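## Task

The right gripper holds a reel, and one end of a cable is already attached to it. Wrap the cable one complete turn around the reel's hub, keeping it within roughly one cable thickness of the hub along almost the entire turn. Report completion only while the right gripper keeps the reel raised and still. Only the grippers may carry its weight, and it must not drop once the left arm is withdrawn. Apart from that required hold, anything that stays in place only because the robot is holding it does not count.

## Robot and tools

Robot: two arms named left_arm and right_arm, each ending in a two-finger gripper. The names are labels, not image sides; left_arm sits on the +y side. A gripper's fingers extend along its own +z axis and close along its own y axis. end_effector_position is the spot between the finger pads, roughly 1 cm short of the tips.

Frame: one shared scene frame. Origin on the table surface midway between the arms, +z up, +x pointing out across the table. Positions in metres; orientations as quaternions written w first (qw, qx, qy, qz).

Row layout (used by every moving tool): a single flat list of 16 numbers covering both arms, even if only one moves: left x, y, z, qw, qx, qy, qz, opening, then right x, y, z, qw, qx, qy, qz, opening. x, y, z and the quaternion are an absolute pose in the scene frame, not an offset. Opening is absolute, from -1 (closed) to +1 (fully open, 0.094 m).

execute_actions(actions): actions is a list of up to 15 actions; each action is a list of up to 15 rows, one row per control step of 1/30 s. If an action has fewer than 15 rows, its final row repeats to fill 15 steps. An empty list just returns the current state and images. A target lying over 0.6 m from that gripper's current position along any of its axes makes the action refused for both arms; if the first action fails this, or anything is malformed, nothing runs. To hold an orientation, repeat your own chosen quaternion in every row rather than copying the reported one, which drifts.

Per-step limits: each step, the commanded pose is clipped to at most 70 mm and 16 degrees away from the measured pose; inverse kinematics then favours position over orientation. After an action the arm continues only to its last clipped pose, so a distant target needs several actions. Joint friction can leave a gripper up to about 31 mm short, and very small commands may produce no motion. Elbows never fully straighten.

move(target, speed, blocking): target is one 16-number row as above (absolute poses). Each gripper follows a straight line there, all paths finishing together within 0.5 to 10 s (cut off at 10 s if longer). speed is m/s, 0.002 to 0.5, default 0.25; rotation allowed up to twice that in rad/s, taking the shorter way. Paths ignore obstacles and the other arm; grippers lag, stray, and may exceed speed near full reach. Openings are applied at the start. Faster contact and targets placed deeper past a contact mean harder hits and pushes. blocking=false returns after 0.5 s while motion continues; then use wait(0) or stop before sending other moves or rows. The result adds a move: line with the ending (done, off_target, moving, held, fault), any limits (paced = pose was clipped; held = a check blocked some steps, after which the arm may surge), and each gripper's distance from its target.

wait(seconds): 0 to 10; the arms keep their last command and a running move continues. stop(): brakes the running move; needs room, fingers still finish. zoom_image(camera, region): camera is cam_high, cam_low, cam_left_wrist or cam_right_wrist; region [x0, y0, x1, y1] in pixels of that camera's latest image, top-left origin, at most 504 by 504. finished_scene(scene): pass the current scene number; irreversible; the goal must already be met and remain so.

Reading results: the state line gives each arm's gripper position and quaternion; reported positions can be off, more at long reach. Hand target lines show what each controller is heading toward. A pose unreachable line means a clearance check altered or blocked that arm's command. grip_measured shows finger opening on the command scale (last Joint positions value is the opening in metres); each gripper's reading may be off by about 1 mm. To grasp firmly, command roughly 0.03 below grip_measured; a smaller gap grips more gently. Pads push about 50 to 62 N at most, less on parts thinner than about 2 mm. Joint torques follow the Joint positions order minus the gripper and include offsets and noise. Step readings list positions at some steps; HELD plus an arm label marks a step where that arm was held back. Joint ranges (rad), base to gripper: waist -2.618 to 3.054, shoulder 0 to 3.142, elbow 0 to 3.142, wrist pitch -1.571 to 1.571, wrist yaw -1.571 to 1.571, wrist roll -2.094 to 2.094.

Cameras: all 504x504, returned in the order cam_high, cam_low, cam_left_wrist, cam_right_wrist. Calibration (pinhole plus radial) is given per camera; fixed cameras may differ by up to about 2.3 degrees and 9 mm, and wrist camera poses come from joint readings.

Heat and faults: carrying a load warms motors, even while idle. MOTOR HOT appears at 75 °C; at 90 °C that arm halts for 10 s; at 100 °C its motors and gripper let go and the arm drops. These appear as OVER-TEMPERATURE FAULT lines; any FAULT stops that arm.

Avoid: letting the arms strike or push each other, knocking anything off the table, dropping the reel, slamming or shoving hard. Loose objects may occasionally get nudged. An arm meant to stay still should receive the same full pose and opening every call. At the end the reel must be held up and steady by its gripper alone.

Each tool is called after "Emit:" by a JSON object that holds its "name" and its "arguments", one argument or row to a line.

## Session

Emit:
{"name": "execute_actions", "arguments": {
  "actions": []
}}

Scene clock: 0.00 s.
left_arm: end_effector_position=(+0.3793, +0.3624, +0.4687) grip_measured=+1.000 end_effector_quat_wxyz=(+0.790, -0.142, +0.594, -0.054) | right_arm: end_effector_position=(+0.3020, -0.0844, +0.4280) grip_measured=-0.963 end_effector_quat_wxyz=(+0.467, -0.317, +0.808, +0.169)
Joint positions: left_arm=[-0.017  1.112  1.094  0.282 -0.229 -0.241  0.094] | right_arm=[ 0.647  1.446  1.986 -1.075  0.091  0.028  0.002]
Joint velocities: left_arm=[ 0.017 -0.002  0.012 -0.037  0.007 -0.022  0.   ] | right_arm=[ 0.012 -0.007  0.012  0.022  0.066 -0.022  0.001]
Joint torques (N m, as the arm reports them, + toward a larger angle): no reading
Motor temperatures (°C, as the motors report them): left_arm=[24 29 29 34 25 24] | right_arm=[25 35 30 34 23 23]
Hand target (left_arm): +0.379, +0.362, +0.469; +0.790, -0.142, +0.594, -0.054
Hand target (right_arm): +0.306, -0.080, +0.437; +0.484, -0.312, +0.798, +0.178
camera_calibration (this result's frames):
cam_left_wrist: T_world_to_cam=[[0.110483, -0.991841, -0.063593, 0.342029], [-0.0739085, 0.0556084, -0.995713, 0.524576], [0.991126, 0.11471, -0.0671617, -0.283394], [0, 0, 0, 1]] pos_world=[0.281861, 0.342575, 0.525045]
cam_right_wrist: T_world_to_cam=[[0.595625, -0.8029, 0.0241353, -0.264398], [-0.737658, -0.558624, -0.379209, 0.379768], [0.317949, 0.208063, -0.924996, 0.41546], [0, 0, 0, 1]] pos_world=[0.305526, -0.0865794, 0.534692]

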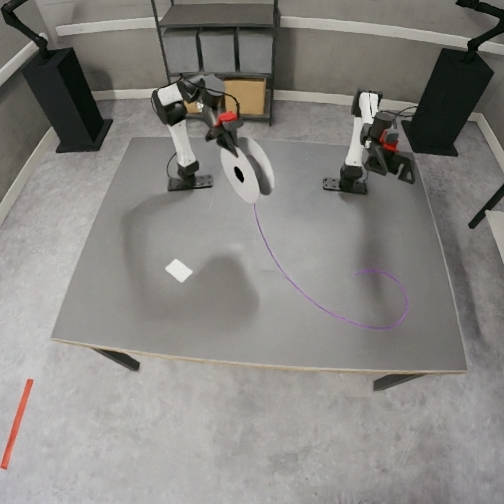

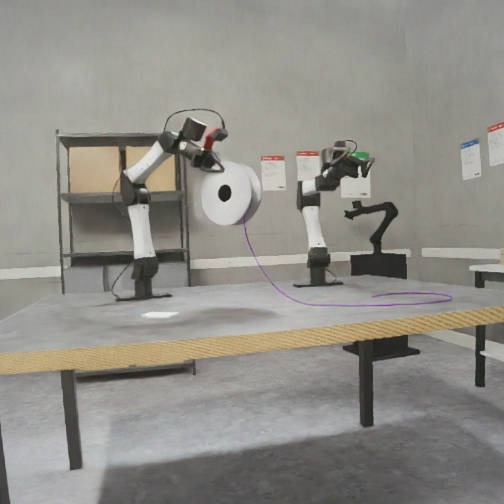

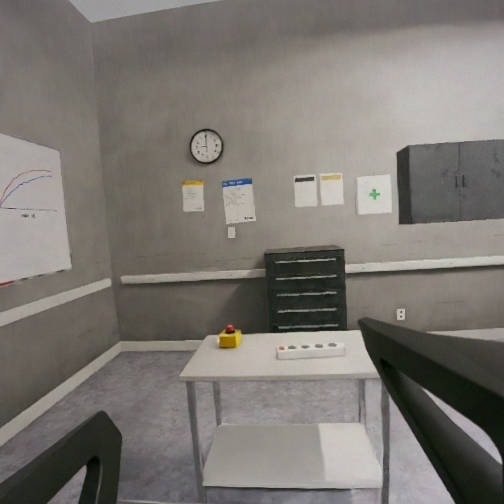

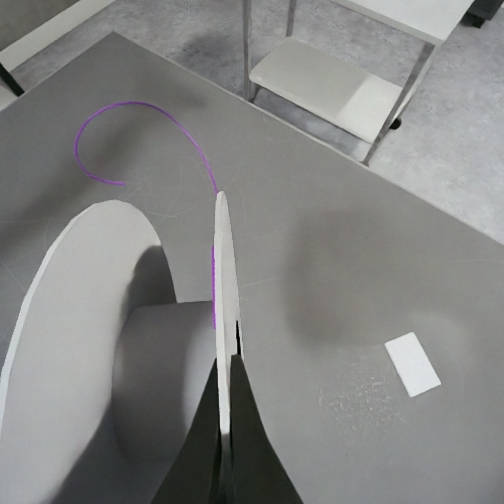

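Emit:
{"name": "move", "arguments": {
  "target": [0.428,0.395,0.09,0,-0.707,0.707,0,0.3, 0.30,-0.06,0.47,0.477,-0.394,0.755,0.218,-1]
}}

Scene clock: 12.30 s.
left_arm: end_effector_position=(+0.4304, +0.3949, +0.0903) grip_measured=+0.301 end_effector_quat_wxyz=(-0.003, +0.706, -0.708, +0.008) | right_arm: end_effector_position=(+0.2934, -0.0620, +0.4486) grip_measured=-0.963 end_effector_quat_wxyz=(+0.448, -0.400, +0.772, +0.208)
Joint positions: left_arm=[ 0.159  2.231  2.047 -1.372  0.01  -1.462  0.061] | right_arm=[ 0.619  1.573  2.232 -1.2   -0.097 -0.102  0.002]
Joint velocities: left_arm=[ 0.002  0.007 -0.007 -0.007 -0.007 -0.022  0.   ] | right_arm=[-0.012 -0.012 -0.012  0.007 -0.022  0.037  0.001]
Joint torques (N m, as the arm reports them, + toward a larger angle): left_arm=[  0.03 -12.07   8.48   0.19   0.07  -0.04] | right_arm=[-1.31 -4.88  7.44  2.46 -0.07 -0.04]
Motor temperatures (°C, as the motors report them): left_arm=[24 30 31 35 25 24] | right_arm=[25 35 32 38 23 23]
Hand target (left_arm): +0.430, +0.396, +0.090; +0.007, +0.712, -0.702, +0.008
Hand target (right_arm): +0.299, -0.061, +0.469; +0.478, -0.393, +0.754, +0.217
Off the commanded pose (left_arm): 0.002 m, 1 deg.
Off the commanded pose (right_arm): 0.022 m, 4 deg.
move: off_target (right_arm)
camera_calibration (this result's frames):
cam_left_wrist: T_world_to_cam=[[0.934851, -0.344124, 0.0873623, -0.279707], [-0.353597, -0.880256, 0.316415, 0.521124], [-0.0319849, -0.326692, -0.94459, 0.330781], [0, 0, 0, 1]] pos_world=[0.456332, 0.470532, 0.171997]
cam_right_wrist: T_world_to_cam=[[0.742651, -0.668501, 0.0397044, -0.283662], [-0.609302, -0.699108, -0.374164, 0.34511], [0.277887, 0.253681, -0.926512, 0.447881], [0, 0, 0, 1]] pos_world=[0.296478, -0.0619776, 0.555358]

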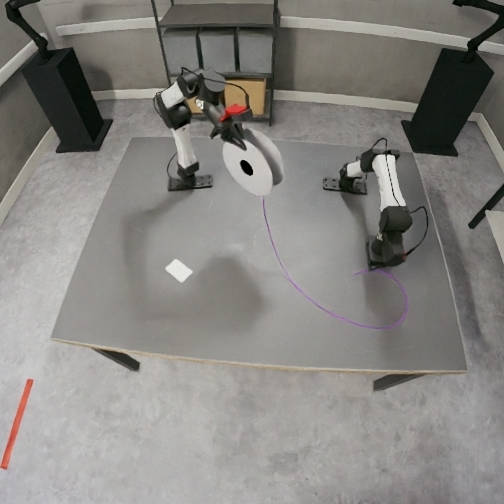

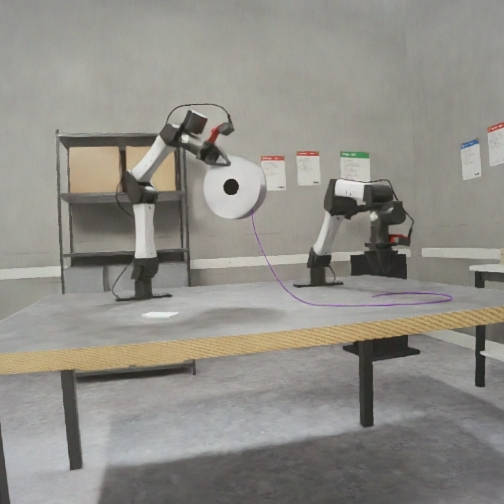

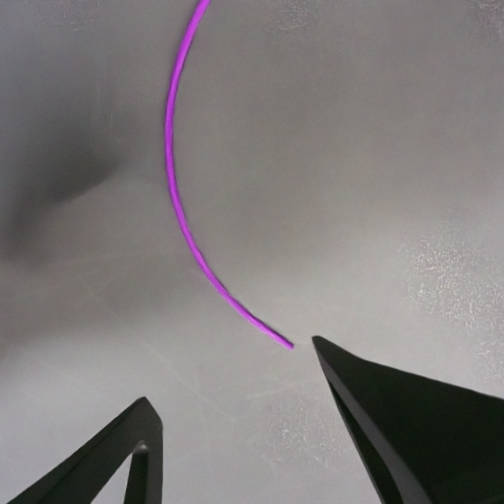

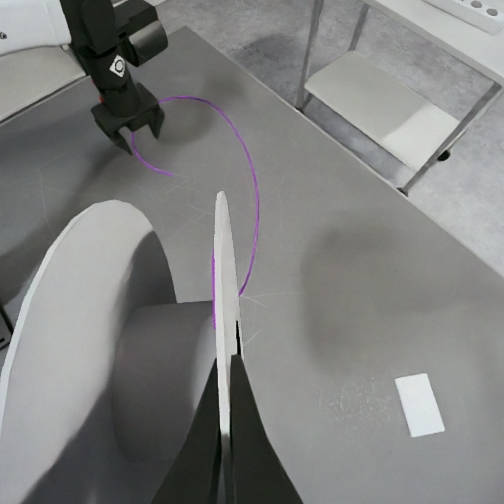

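Emit:
{"name": "move", "arguments": {
  "target": [0.445,0.357,0.03,0,-0.707,0.707,0,0.4, 0.30,-0.06,0.47,0.477,-0.394,0.755,0.218,-1],
  "speed": 0.15
}}

Scene clock: 18.47 s.
left_arm: end_effector_position=(+0.4488, +0.3568, +0.0407) grip_measured=+0.399 end_effector_quat_wxyz=(-0.001, +0.704, -0.710, +0.009) | right_arm: end_effector_position=(+0.2908, -0.0646, +0.4427) grip_measured=-0.963 end_effector_quat_wxyz=(+0.436, -0.403, +0.779, +0.204)
Joint positions: left_arm=[ 0.072  2.314  1.99  -1.232  0.011 -1.544  0.066] | right_arm=[ 0.619  1.573  2.232 -1.229 -0.098 -0.102  0.002]
Joint velocities: left_arm=[-0.002  0.007 -0.017 -0.007  0.007 -0.007 -0.001] | right_arm=[-0.007  0.002 -0.007  0.037  0.037 -0.022 -0.   ]
Joint torques (N m, as the arm reports them, + toward a larger angle): left_arm=[ -0.83 -13.23   5.26   0.42  -0.13  -0.01] | right_arm=[-1.35 -4.73  7.8   2.59 -0.07 -0.02]
Motor temperatures (°C, as the motors report them): left_arm=[24 33 32 34 25 24] | right_arm=[25 34 33 39 23 23]
Hand target (left_arm): +0.446, +0.357, +0.030; +0.001, +0.707, -0.707, -0.000
Hand target (right_arm): +0.298, -0.062, +0.470; +0.477, -0.394, +0.755, +0.217
Off the commanded pose (left_arm): 0.011 m, 1 deg.
Off the commanded pose (right_arm): 0.029 m, 6 deg.
move: off_target (left_arm, right_arm)
camera_calibration (this result's frames):
cam_left_wrist: T_world_to_cam=[[0.933218, -0.348575, 0.0871776, -0.30332], [-0.357637, -0.877723, 0.318902, 0.510669], [-0.0346435, -0.328783, -0.94377, 0.273959], [0, 0, 0, 1]] pos_world=[0.475189, 0.432569, 0.122143]
cam_right_wrist: T_world_to_cam=[[0.743998, -0.667071, 0.0385015, -0.28292], [-0.615914, -0.707002, -0.34756, 0.329091], [0.259068, 0.234871, -0.936867, 0.452605], [0, 0, 0, 1]] pos_world=[0.295928, -0.0623638, 0.549303]

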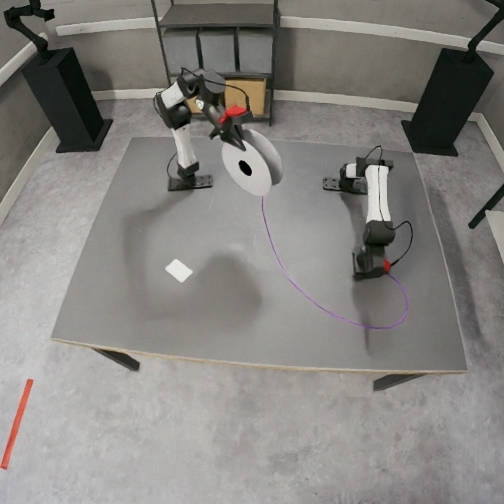

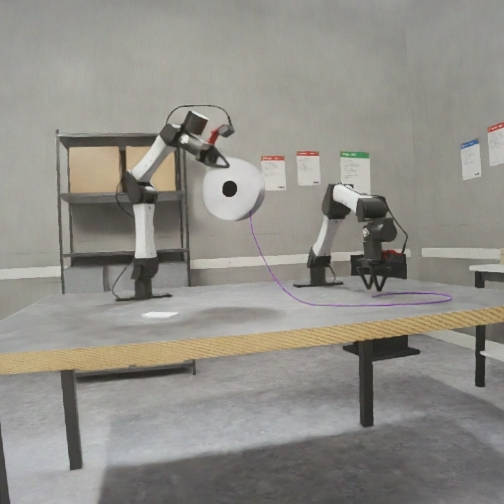

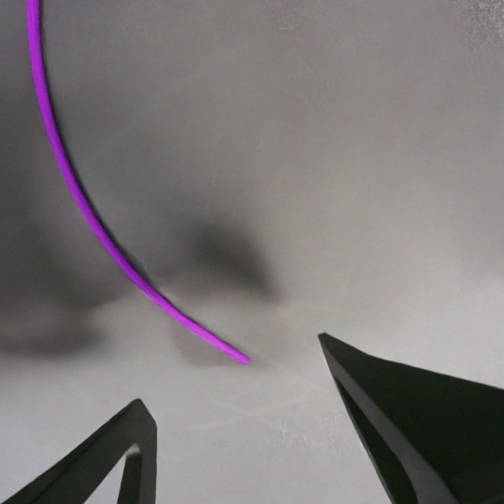

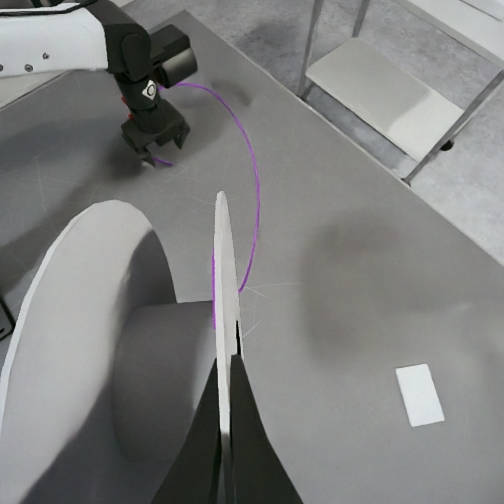

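Emit:
{"name": "move", "arguments": {
  "target": [0.441,0.357,0.004,0,-0.707,0.707,0,0.4, 0.30,-0.06,0.47,0.477,-0.394,0.755,0.218,-1],
  "speed": 0.1
}}

Emit:
{"name": "move", "arguments": {
  "target": [0.441,0.357,0.004,0,-0.707,0.707,0,-1, 0.30,-0.06,0.47,0.477,-0.394,0.755,0.218,-1]
}}

Scene clock: 22.60 s.
left_arm: end_effector_position=(+0.4460, +0.3568, +0.0185) grip_measured=+0.399 end_effector_quat_wxyz=(-0.002, +0.705, -0.709, +0.009) | right_arm: end_effector_position=(+0.2903, -0.0651, +0.4416) grip_measured=-0.963 end_effector_quat_wxyz=(+0.433, -0.403, +0.780, +0.203)
Joint positions: left_arm=[ 0.072  2.314  1.9   -1.142  0.011 -1.547  0.066] | right_arm=[ 0.619  1.573  2.232 -1.234 -0.098 -0.102  0.002]
Joint velocities: left_arm=[-0.012  0.007  0.017 -0.022  0.051 -0.022  0.001] | right_arm=[-0.017 -0.007  0.012 -0.066 -0.022 -0.022  0.   ]
Joint torques (N m, as the arm reports them, + toward a larger angle): left_arm=[ -0.87 -13.17   3.96   0.59  -0.13  -0.05] | right_arm=[-1.34 -4.83  7.74  2.58 -0.07 -0.02]
Motor temperatures (°C, as the motors report them): left_arm=[24 34 32 34 25 24] | right_arm=[25 34 33 40 23 23]
Hand target (left_arm): +0.441, +0.357, +0.004; +0.001, +0.707, -0.707, -0.000
Hand target (right_arm): +0.298, -0.062, +0.470; +0.477, -0.394, +0.755, +0.217
Off the commanded pose (left_arm): 0.015 m, 1 deg.
Off the commanded pose (right_arm): 0.030 m, 6 deg.
move: off_target (left_arm, right_arm)
camera_calibration (this result's frames):
cam_left_wrist: T_world_to_cam=[[0.933918, -0.346465, 0.0880889, -0.299883], [-0.355977, -0.878659, 0.318181, 0.516374], [-0.0328387, -0.328513, -0.943929, 0.252035], [0, 0, 0, 1]] pos_world=[0.472159, 0.432614, 0.100018]
cam_right_wrist: T_world_to_cam=[[0.744141, -0.666924, 0.0382858, -0.282786], [-0.617199, -0.708323, -0.342555, 0.326121], [0.255577, 0.23128, -0.938717, 0.453419], [0, 0, 0, 1]] pos_world=[0.29583, -0.0624642, 0.548173]

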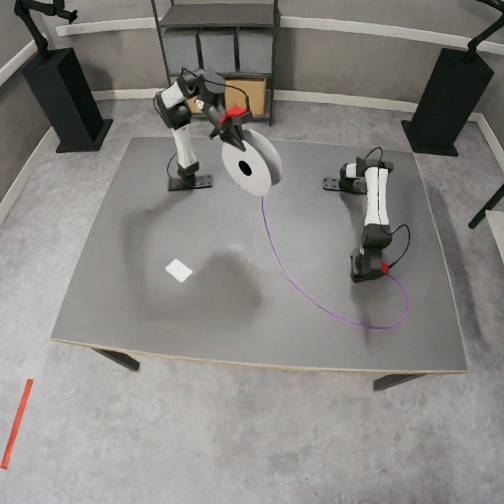

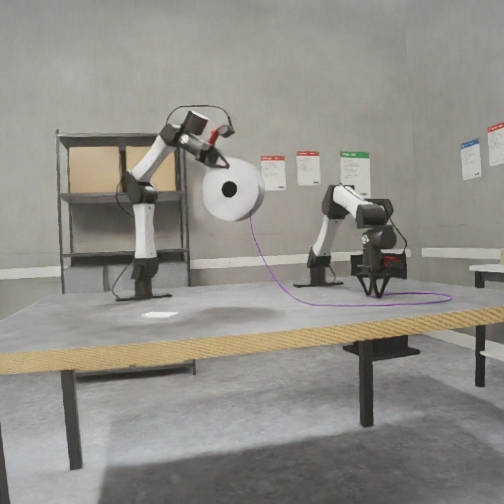

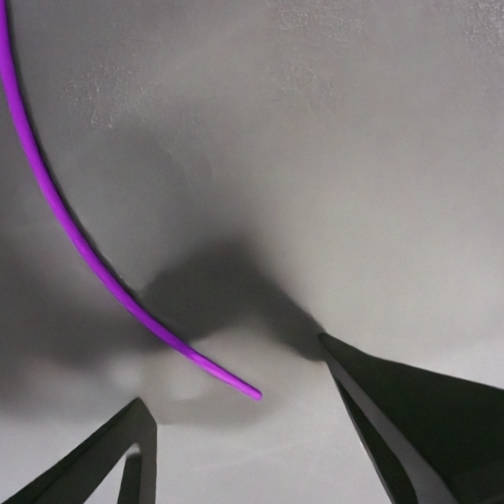

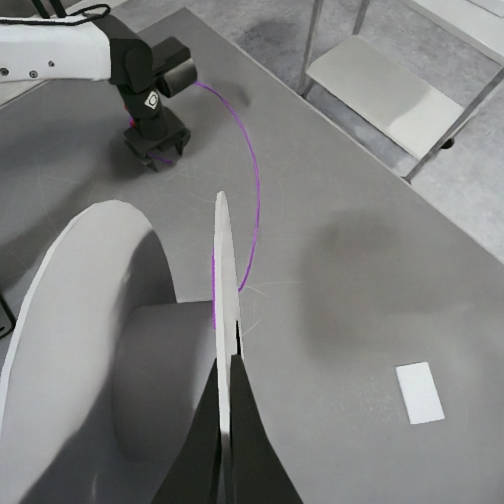

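Scene clock: 23.37 s.
left_arm: end_effector_position=(+0.4466, +0.3568, +0.0185) grip_measured=-0.972 end_effector_quat_wxyz=(-0.003, +0.705, -0.709, +0.010) | right_arm: end_effector_position=(+0.2903, -0.0651, +0.4417) grip_measured=-0.963 end_effector_quat_wxyz=(+0.434, -0.403, +0.780, +0.203)
Joint positions: left_arm=[ 0.072  2.314  1.9   -1.139  0.011 -1.547  0.001] | right_arm=[ 0.619  1.573  2.232 -1.234 -0.098 -0.102  0.002]
Joint velocities: left_arm=[ 0.002  0.002  0.002 -0.081 -0.051 -0.022 -0.001] | right_arm=[ 0.012  0.002  0.002  0.022  0.037 -0.066 -0.001]
Joint torques (N m, as the arm reports them, + toward a larger angle): left_arm=[ -0.85 -13.36   3.73   0.58  -0.14  -0.05] | right_arm=[-1.32 -4.85  7.75  2.66 -0.06 -0.03]
Motor temperatures (°C, as the motors report them): left_arm=[24 35 32 34 25 24] | right_arm=[25 34 33 41 23 23]
Hand target (left_arm): +0.441, +0.357, +0.004; +0.001, +0.707, -0.707, -0.001
Hand target (right_arm): +0.298, -0.062, +0.470; +0.477, -0.393, +0.755, +0.217
Off the commanded pose (left_arm): 0.016 m, 1 deg.
Off the commanded pose (right_arm): 0.030 m, 6 deg.
move: off_target (left_arm, right_arm)
camera_calibration (this result's frames):
cam_left_wrist: T_world_to_cam=[[0.933714, -0.346469, 0.0902114, -0.300352], [-0.356704, -0.878672, 0.317329, 0.516926], [-0.0306784, -0.328473, -0.944015, 0.251088], [0, 0, 0, 1]] pos_world=[0.472536, 0.432621, 0.10009]
cam_right_wrist: T_world_to_cam=[[0.744131, -0.666935, 0.0383013, -0.282795], [-0.617107, -0.70823, -0.342913, 0.326333], [0.255827, 0.231536, -0.938586, 0.453361], [0, 0, 0, 1]] pos_world=[0.295837, -0.0624569, 0.548254]

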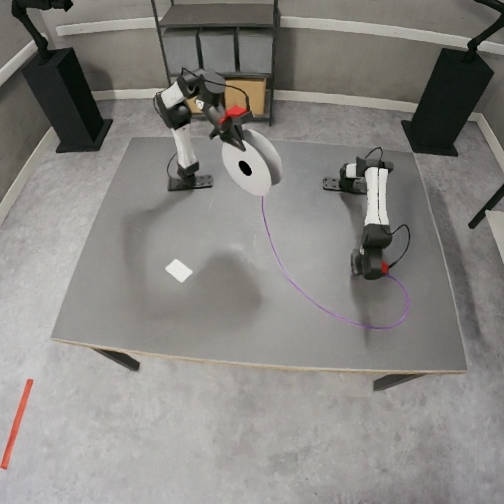

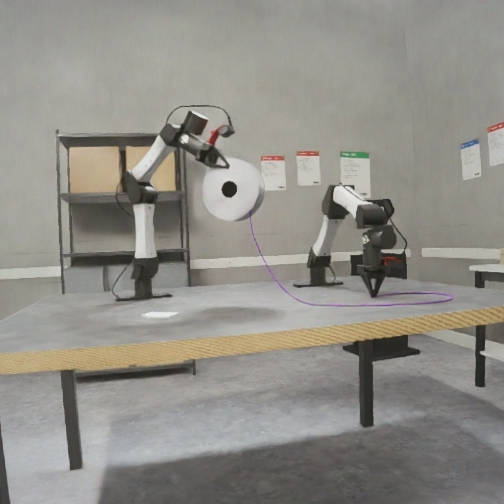

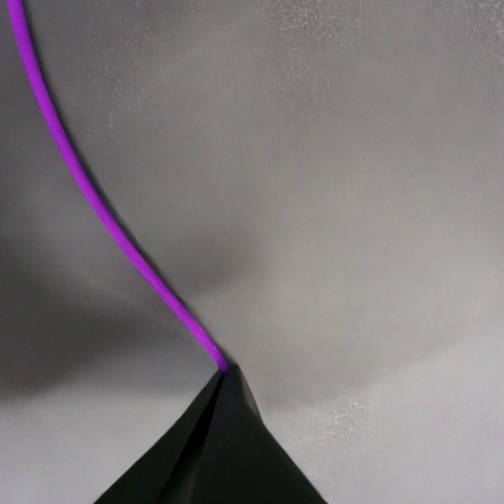

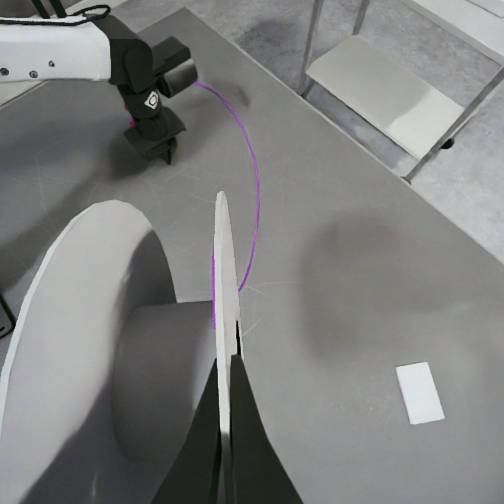

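Emit:
{"name": "move", "arguments": {
  "target": [0.40,0.25,0.15,0,-0.707,0.707,0,-1, 0.31,-0.055,0.50,0.477,-0.394,0.755,0.218,-1],
  "speed": 0.15
}}

Emit:
{"name": "move", "arguments": {
  "target": [0.31,0.02,0.15,0.670,0.224,0.670,-0.224,-1, 0.31,-0.055,0.50,0.477,-0.394,0.755,0.218,-1],
  "speed": 0.15
}}

Emit:
{"name": "move", "arguments": {
  "target": [0.222,-0.071,0.27,0.529,0.692,0.141,0.468,-1, 0.31,-0.055,0.50,0.477,-0.394,0.755,0.218,-1],
  "speed": 0.15
}}

Emit:
{"name": "move", "arguments": {
  "target": [0.168,-0.093,0.40,0.632,0.632,0.315,0.315,-1, 0.31,-0.055,0.50,0.477,-0.394,0.755,0.218,-1],
  "speed": 0.15
}}

Scene clock: 29.90 s.
left_arm: end_effector_position=(+0.4003, +0.2485, +0.1444) grip_measured=-0.972 end_effector_quat_wxyz=(+0.003, +0.704, -0.710, +0.005) | right_arm: end_effector_position=(+0.3047, -0.0555, +0.4805) grip_measured=-0.963 end_effector_quat_wxyz=(+0.457, -0.396, +0.767, +0.212)
Joint positions: left_arm=[-0.189  2.18   2.182 -1.566  0.011 -1.804  0.001] | right_arm=[ 0.605  1.867  2.833 -1.483 -0.109 -0.105  0.002]
Joint velocities: left_arm=[ 0.017 -0.012  0.002 -0.022 -0.066 -0.066 -0.001] | right_arm=[ 0.002 -0.002 -0.002 -0.11   0.022  0.007 -0.002]
Joint torques (N m, as the arm reports them, + toward a larger angle): left_arm=[ -0.58 -12.96   7.78   0.14  -0.11  -0.04] | right_arm=[-1.33 -6.2   5.76  2.5  -0.08 -0.02]
Motor temperatures (°C, as the motors report them): left_arm=[24 37 32 34 25 24] | right_arm=[25 34 34 42 23 23]
Hand target (left_arm): +0.399, +0.250, +0.150; -0.001, +0.707, -0.707, +0.003
Hand target (right_arm): +0.309, -0.056, +0.499; +0.488, -0.390, +0.749, +0.221
Off the commanded pose (left_arm): 0.006 m, 1 deg.
Off the commanded pose (right_arm): 0.020 m, 3 deg.
elbow stopped short (right arm): the move would have taken joint 3 (elbow) straighter than the controller allows; a more bent joint 3 avoids this.
joint sent to its limit (left arm) — the command would take joint 4 (wrist pitch) past its lower limit, so that joint was sent only as far as its limit.
move: off_target (right_arm)
camera_calibration (this result's frames):
cam_left_wrist: T_world_to_cam=[[0.933707, -0.349578, 0.0773664, -0.303397], [-0.35516, -0.87698, 0.323677, 0.363298], [-0.0453018, -0.329697, -0.942999, 0.338862], [0, 0, 0, 1]] pos_world=[0.427664, 0.324266, 0.225428]
cam_right_wrist: T_world_to_cam=[[0.740522, -0.670979, 0.0376098, -0.287419], [-0.605195, -0.690159, -0.396761, 0.378514], [0.292175, 0.271049, -0.917151, 0.464738], [0, 0, 0, 1]] pos_world=[0.30613, -0.0575844, 0.587224]

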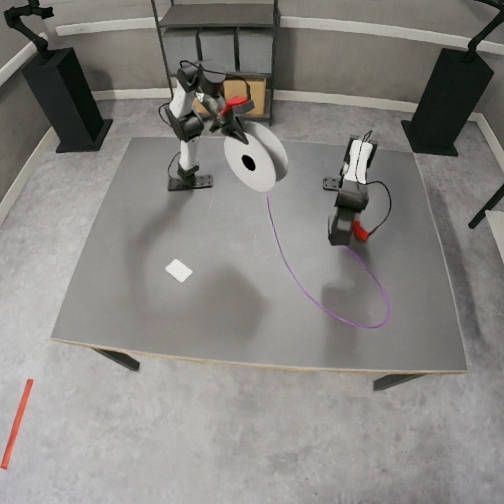

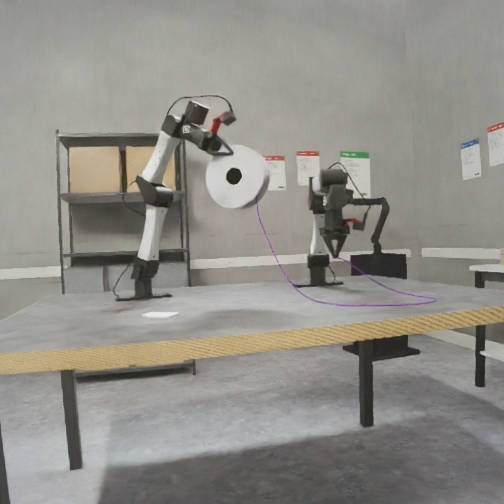

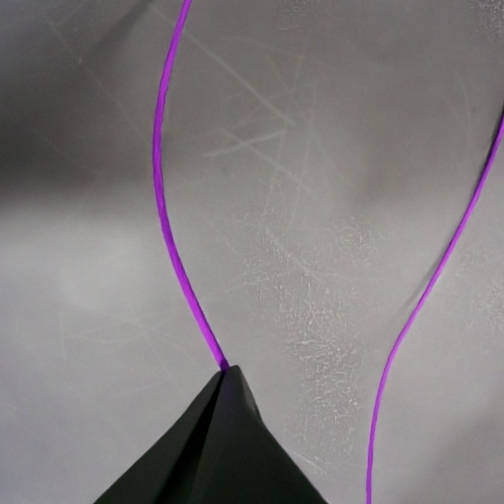

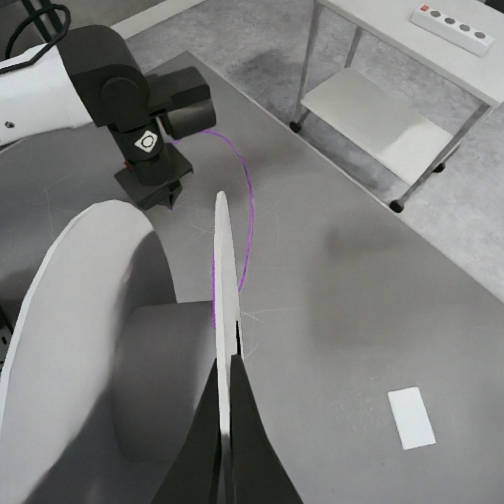

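Scene clock: 38.80 s.
left_arm: end_effector_position=(+0.3179, +0.0113, +0.1646) grip_measured=-0.972 end_effector_quat_wxyz=(+0.678, +0.222, +0.661, -0.233) | right_arm: end_effector_position=(+0.3018, -0.0578, +0.4744) grip_measured=-0.963 end_effector_quat_wxyz=(+0.445, -0.400, +0.774, +0.209)
Joint positions: left_arm=[-0.846  1.827  0.598  1.257 -0.245 -0.     0.001] | right_arm=[ 0.605  1.867  2.833 -1.512 -0.111 -0.106  0.002]
Joint velocities: left_arm=[-0.017  0.007 -0.017 -0.022 -0.022  0.007 -0.   ] | right_arm=[ 0.002 -0.007 -0.007 -0.037 -0.037 -0.022  0.   ]
Joint torques (N m, as the arm reports them, + toward a larger angle): left_arm=[ 0.08 -6.78  3.63  1.97  0.17  0.15] | right_arm=[-1.44 -6.28  5.72  2.65 -0.08 -0.03]
Motor temperatures (°C, as the motors report them): left_arm=[24 37 31 35 25 24] | right_arm=[25 35 34 43 23 23]
Hand target (left_arm): +0.316, +0.016, +0.149; +0.668, +0.234, +0.670, -0.224
Hand target (right_arm): +0.308, -0.057, +0.499; +0.487, -0.390, +0.749, +0.221
Off the commanded pose (left_arm): 0.019 m, 2 deg.
Off the commanded pose (right_arm): 0.027 m, 4 deg.
elbow stopped short (right arm): the move would have taken joint 3 (elbow) straighter than the controller allows; a more bent joint 3 avoids this.
move: off_target (left_arm, right_arm)
camera_calibration (this result's frames):
cam_left_wrist: T_world_to_cam=[[-0.620608, -0.707905, -0.337218, 0.255442], [-0.0239596, 0.446978, -0.894224, 0.19976], [0.783755, -0.546883, -0.294359, -0.0918625], [0, 0, 0, 1]] pos_world=[0.235313, 0.0413021, 0.23773]
cam_right_wrist: T_world_to_cam=[[0.742863, -0.668494, 0.0356443, -0.286253], [-0.61153, -0.699298, -0.370152, 0.361547], [0.272371, 0.253175, -0.928287, 0.470828], [0, 0, 0, 1]] pos_world=[0.305503, -0.0577309, 0.581095]

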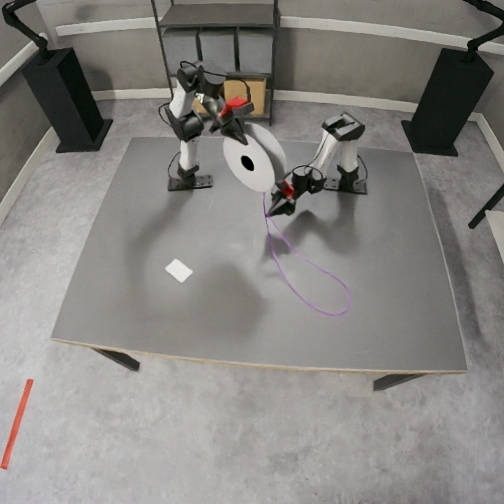

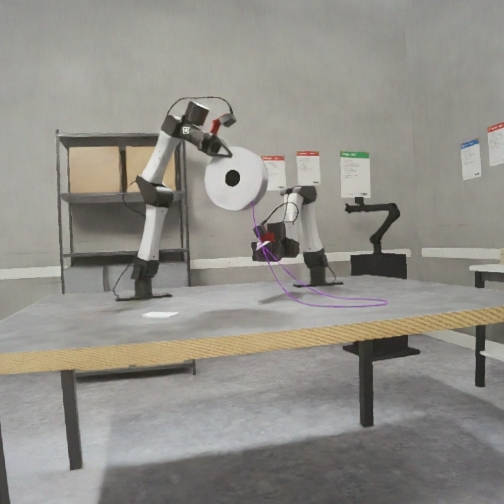

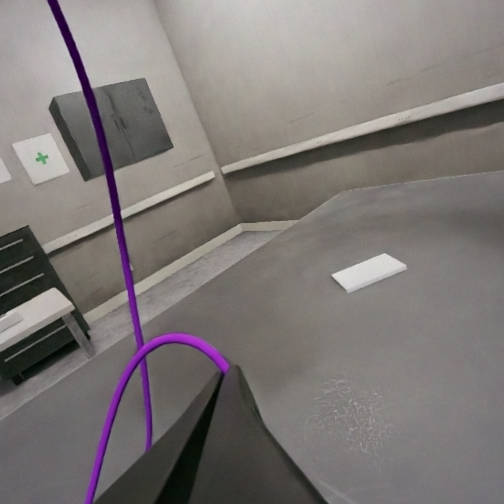

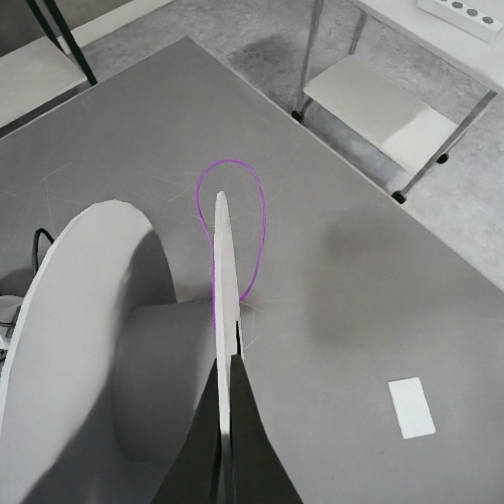

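Scene clock: 46.30 s.
left_arm: end_effector_position=(+0.2240, -0.0696, +0.2610) grip_measured=-0.972 end_effector_quat_wxyz=(+0.529, +0.696, +0.144, +0.464) | right_arm: end_effector_position=(+0.3018, -0.0579, +0.4743) grip_measured=-0.963 end_effector_quat_wxyz=(+0.445, -0.400, +0.774, +0.209)
Joint positions: left_arm=[-1.236  1.609  0.901  0.696 -0.641  2.08   0.001] | right_arm=[ 0.605  1.867  2.833 -1.512 -0.111 -0.106  0.002]
Joint velocities: left_arm=[ 0.012 -0.007 -0.017  0.022 -0.007  0.022  0.001] | right_arm=[-0.002  0.007  0.012  0.022  0.066  0.007  0.   ]
Joint torques (N m, as the arm reports them, + toward a larger angle): left_arm=[-1.32 -9.42  9.39  1.64 -0.12  0.13] | right_arm=[-1.36 -6.31  5.8   2.66 -0.07 -0.02]
Motor temperatures (°C, as the motors report them): left_arm=[24 37 32 36 25 24] | right_arm=[25 35 34 44 23 23]
Hand target (left_arm): +0.222, -0.071, +0.272; +0.530, +0.693, +0.142, +0.468
Hand target (right_arm): +0.308, -0.057, +0.499; +0.487, -0.390, +0.749, +0.221
Off the commanded pose (left_arm): 0.009 m, 1 deg.
Off the commanded pose (right_arm): 0.027 m, 4 deg.
elbow stopped short (right arm): the move would have taken joint 3 (elbow) straighter than the controller allows; a more bent joint 3 avoids this.
move: off_target (right_arm)
camera_calibration (this result's frames):
cam_left_wrist: T_world_to_cam=[[0.397317, 0.652092, -0.64569, 0.119574], [0.115496, 0.662482, 0.74012, -0.122958], [0.910385, -0.368637, 0.187901, -0.175966], [0, 0, 0, 1]] pos_world=[0.126889, -0.0613828, 0.201276]
cam_right_wrist: T_world_to_cam=[[0.742872, -0.668485, 0.0356244, -0.28624], [-0.61163, -0.699398, -0.369799, 0.361329], [0.27212, 0.252924, -0.928429, 0.4709], [0, 0, 0, 1]] pos_world=[0.305498, -0.0577364, 0.581014]

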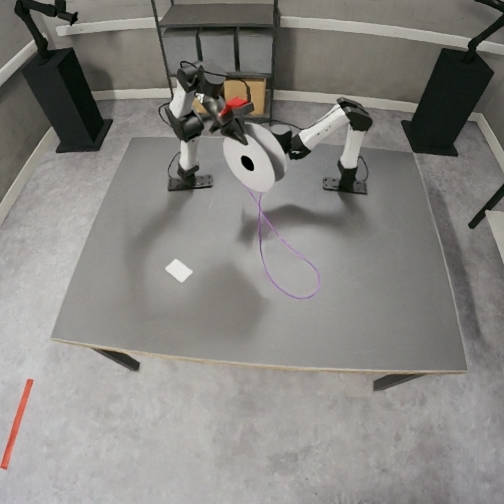

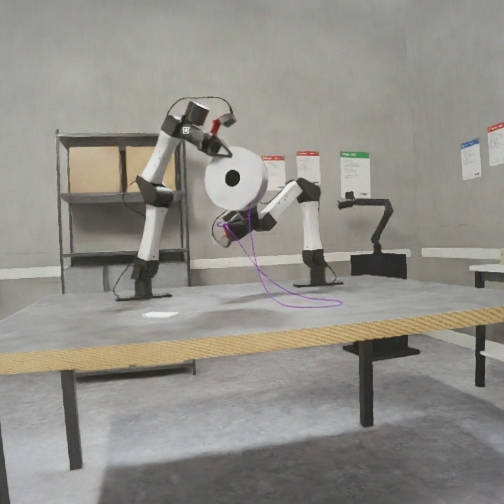

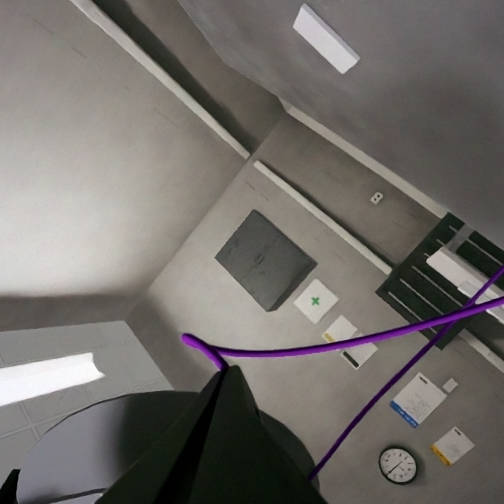

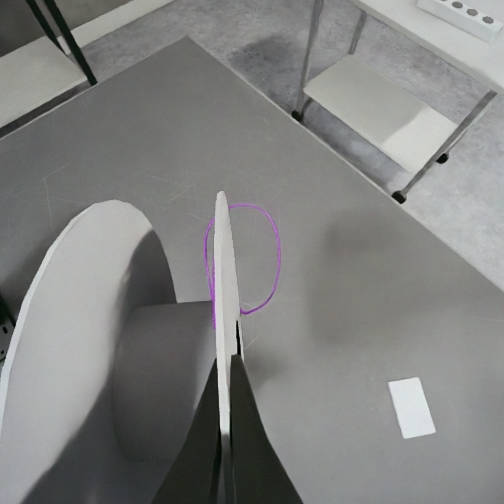

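Scene clock: 48.63 s.
left_arm: end_effector_position=(+0.1701, -0.0897, +0.3980) grip_measured=-0.972 end_effector_quat_wxyz=(+0.634, +0.632, +0.312, +0.317) | right_arm: end_effector_position=(+0.3018, -0.0579, +0.4743) grip_measured=-0.963 end_effector_quat_wxyz=(+0.445, -0.400, +0.774, +0.209)
Joint positions: left_arm=[-1.405  1.543  1.378  0.174 -0.809  1.583  0.001] | right_arm=[ 0.605  1.867  2.833 -1.512 -0.111 -0.106  0.002]
Joint velocities: left_arm=[-0.002 -0.002 -0.012 -0.037  0.007  0.022 -0.   ] | right_arm=[-0.007 -0.002  0.007  0.095 -0.037 -0.037 -0.002]
Joint torques (N m, as the arm reports them, + toward a larger angle): left_arm=[-1.24 -7.64  9.89  1.58 -0.07 -0.13] | right_arm=[-1.37 -6.3   5.78  2.66 -0.07 -0.02]
Motor temperatures (°C, as the motors report them): left_arm=[24 37 33 36 25 24] | right_arm=[25 35 34 44 23 23]
Hand target (left_arm): +0.168, -0.091, +0.400; +0.633, +0.633, +0.315, +0.315
Hand target (right_arm): +0.308, -0.057, +0.499; +0.487, -0.390, +0.749, +0.221
Off the commanded pose (left_arm): 0.004 m, 1 deg.
Off the commanded pose (right_arm): 0.027 m, 4 deg.
elbow stopped short (right arm): the move would have taken joint 3 (elbow) straighter than the controller allows; a more bent joint 3 avoids this.
move: off_target (right_arm)
camera_calibration (this result's frames):
cam_left_wrist: T_world_to_cam=[[0.158645, 0.315482, -0.935576, 0.368358], [0.280995, 0.893964, 0.349098, -0.0565559], [0.946506, -0.318274, 0.0531738, -0.108016], [0, 0, 0, 1]] pos_world=[0.0596912, -0.10003, 0.370115]
cam_right_wrist: T_world_to_cam=[[0.742872, -0.668485, 0.0356244, -0.28624], [-0.61163, -0.699398, -0.369799, 0.361329], [0.27212, 0.252924, -0.928429, 0.4709], [0, 0, 0, 1]] pos_world=[0.305498, -0.0577364, 0.581014]

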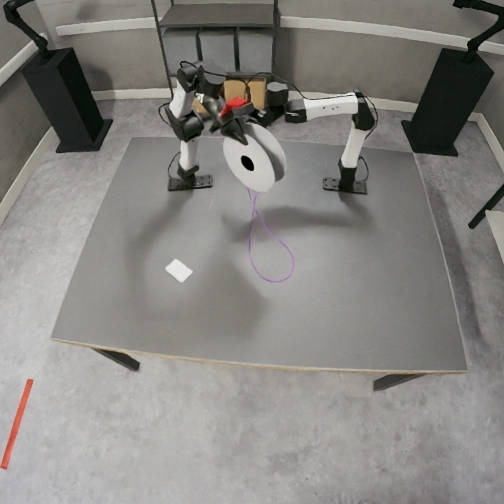

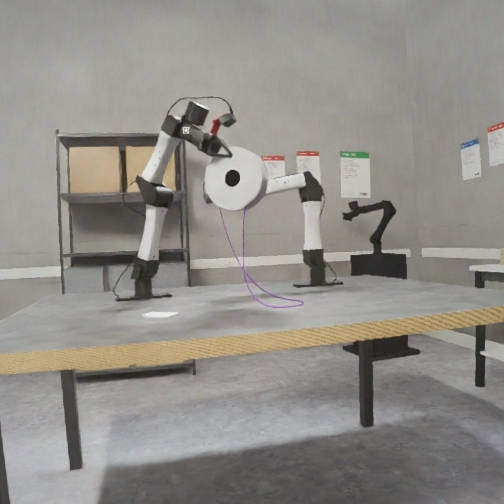

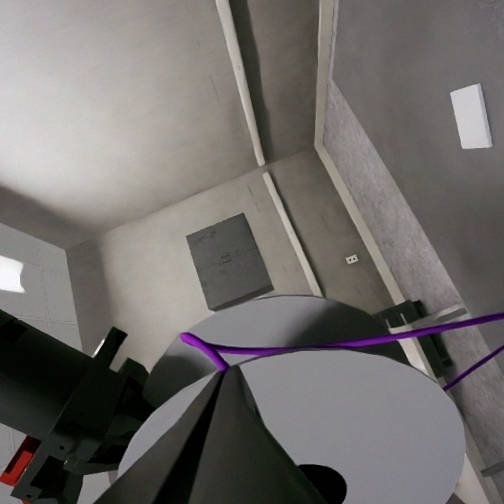

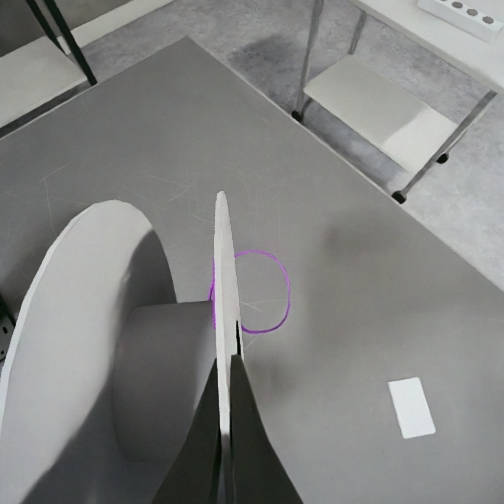

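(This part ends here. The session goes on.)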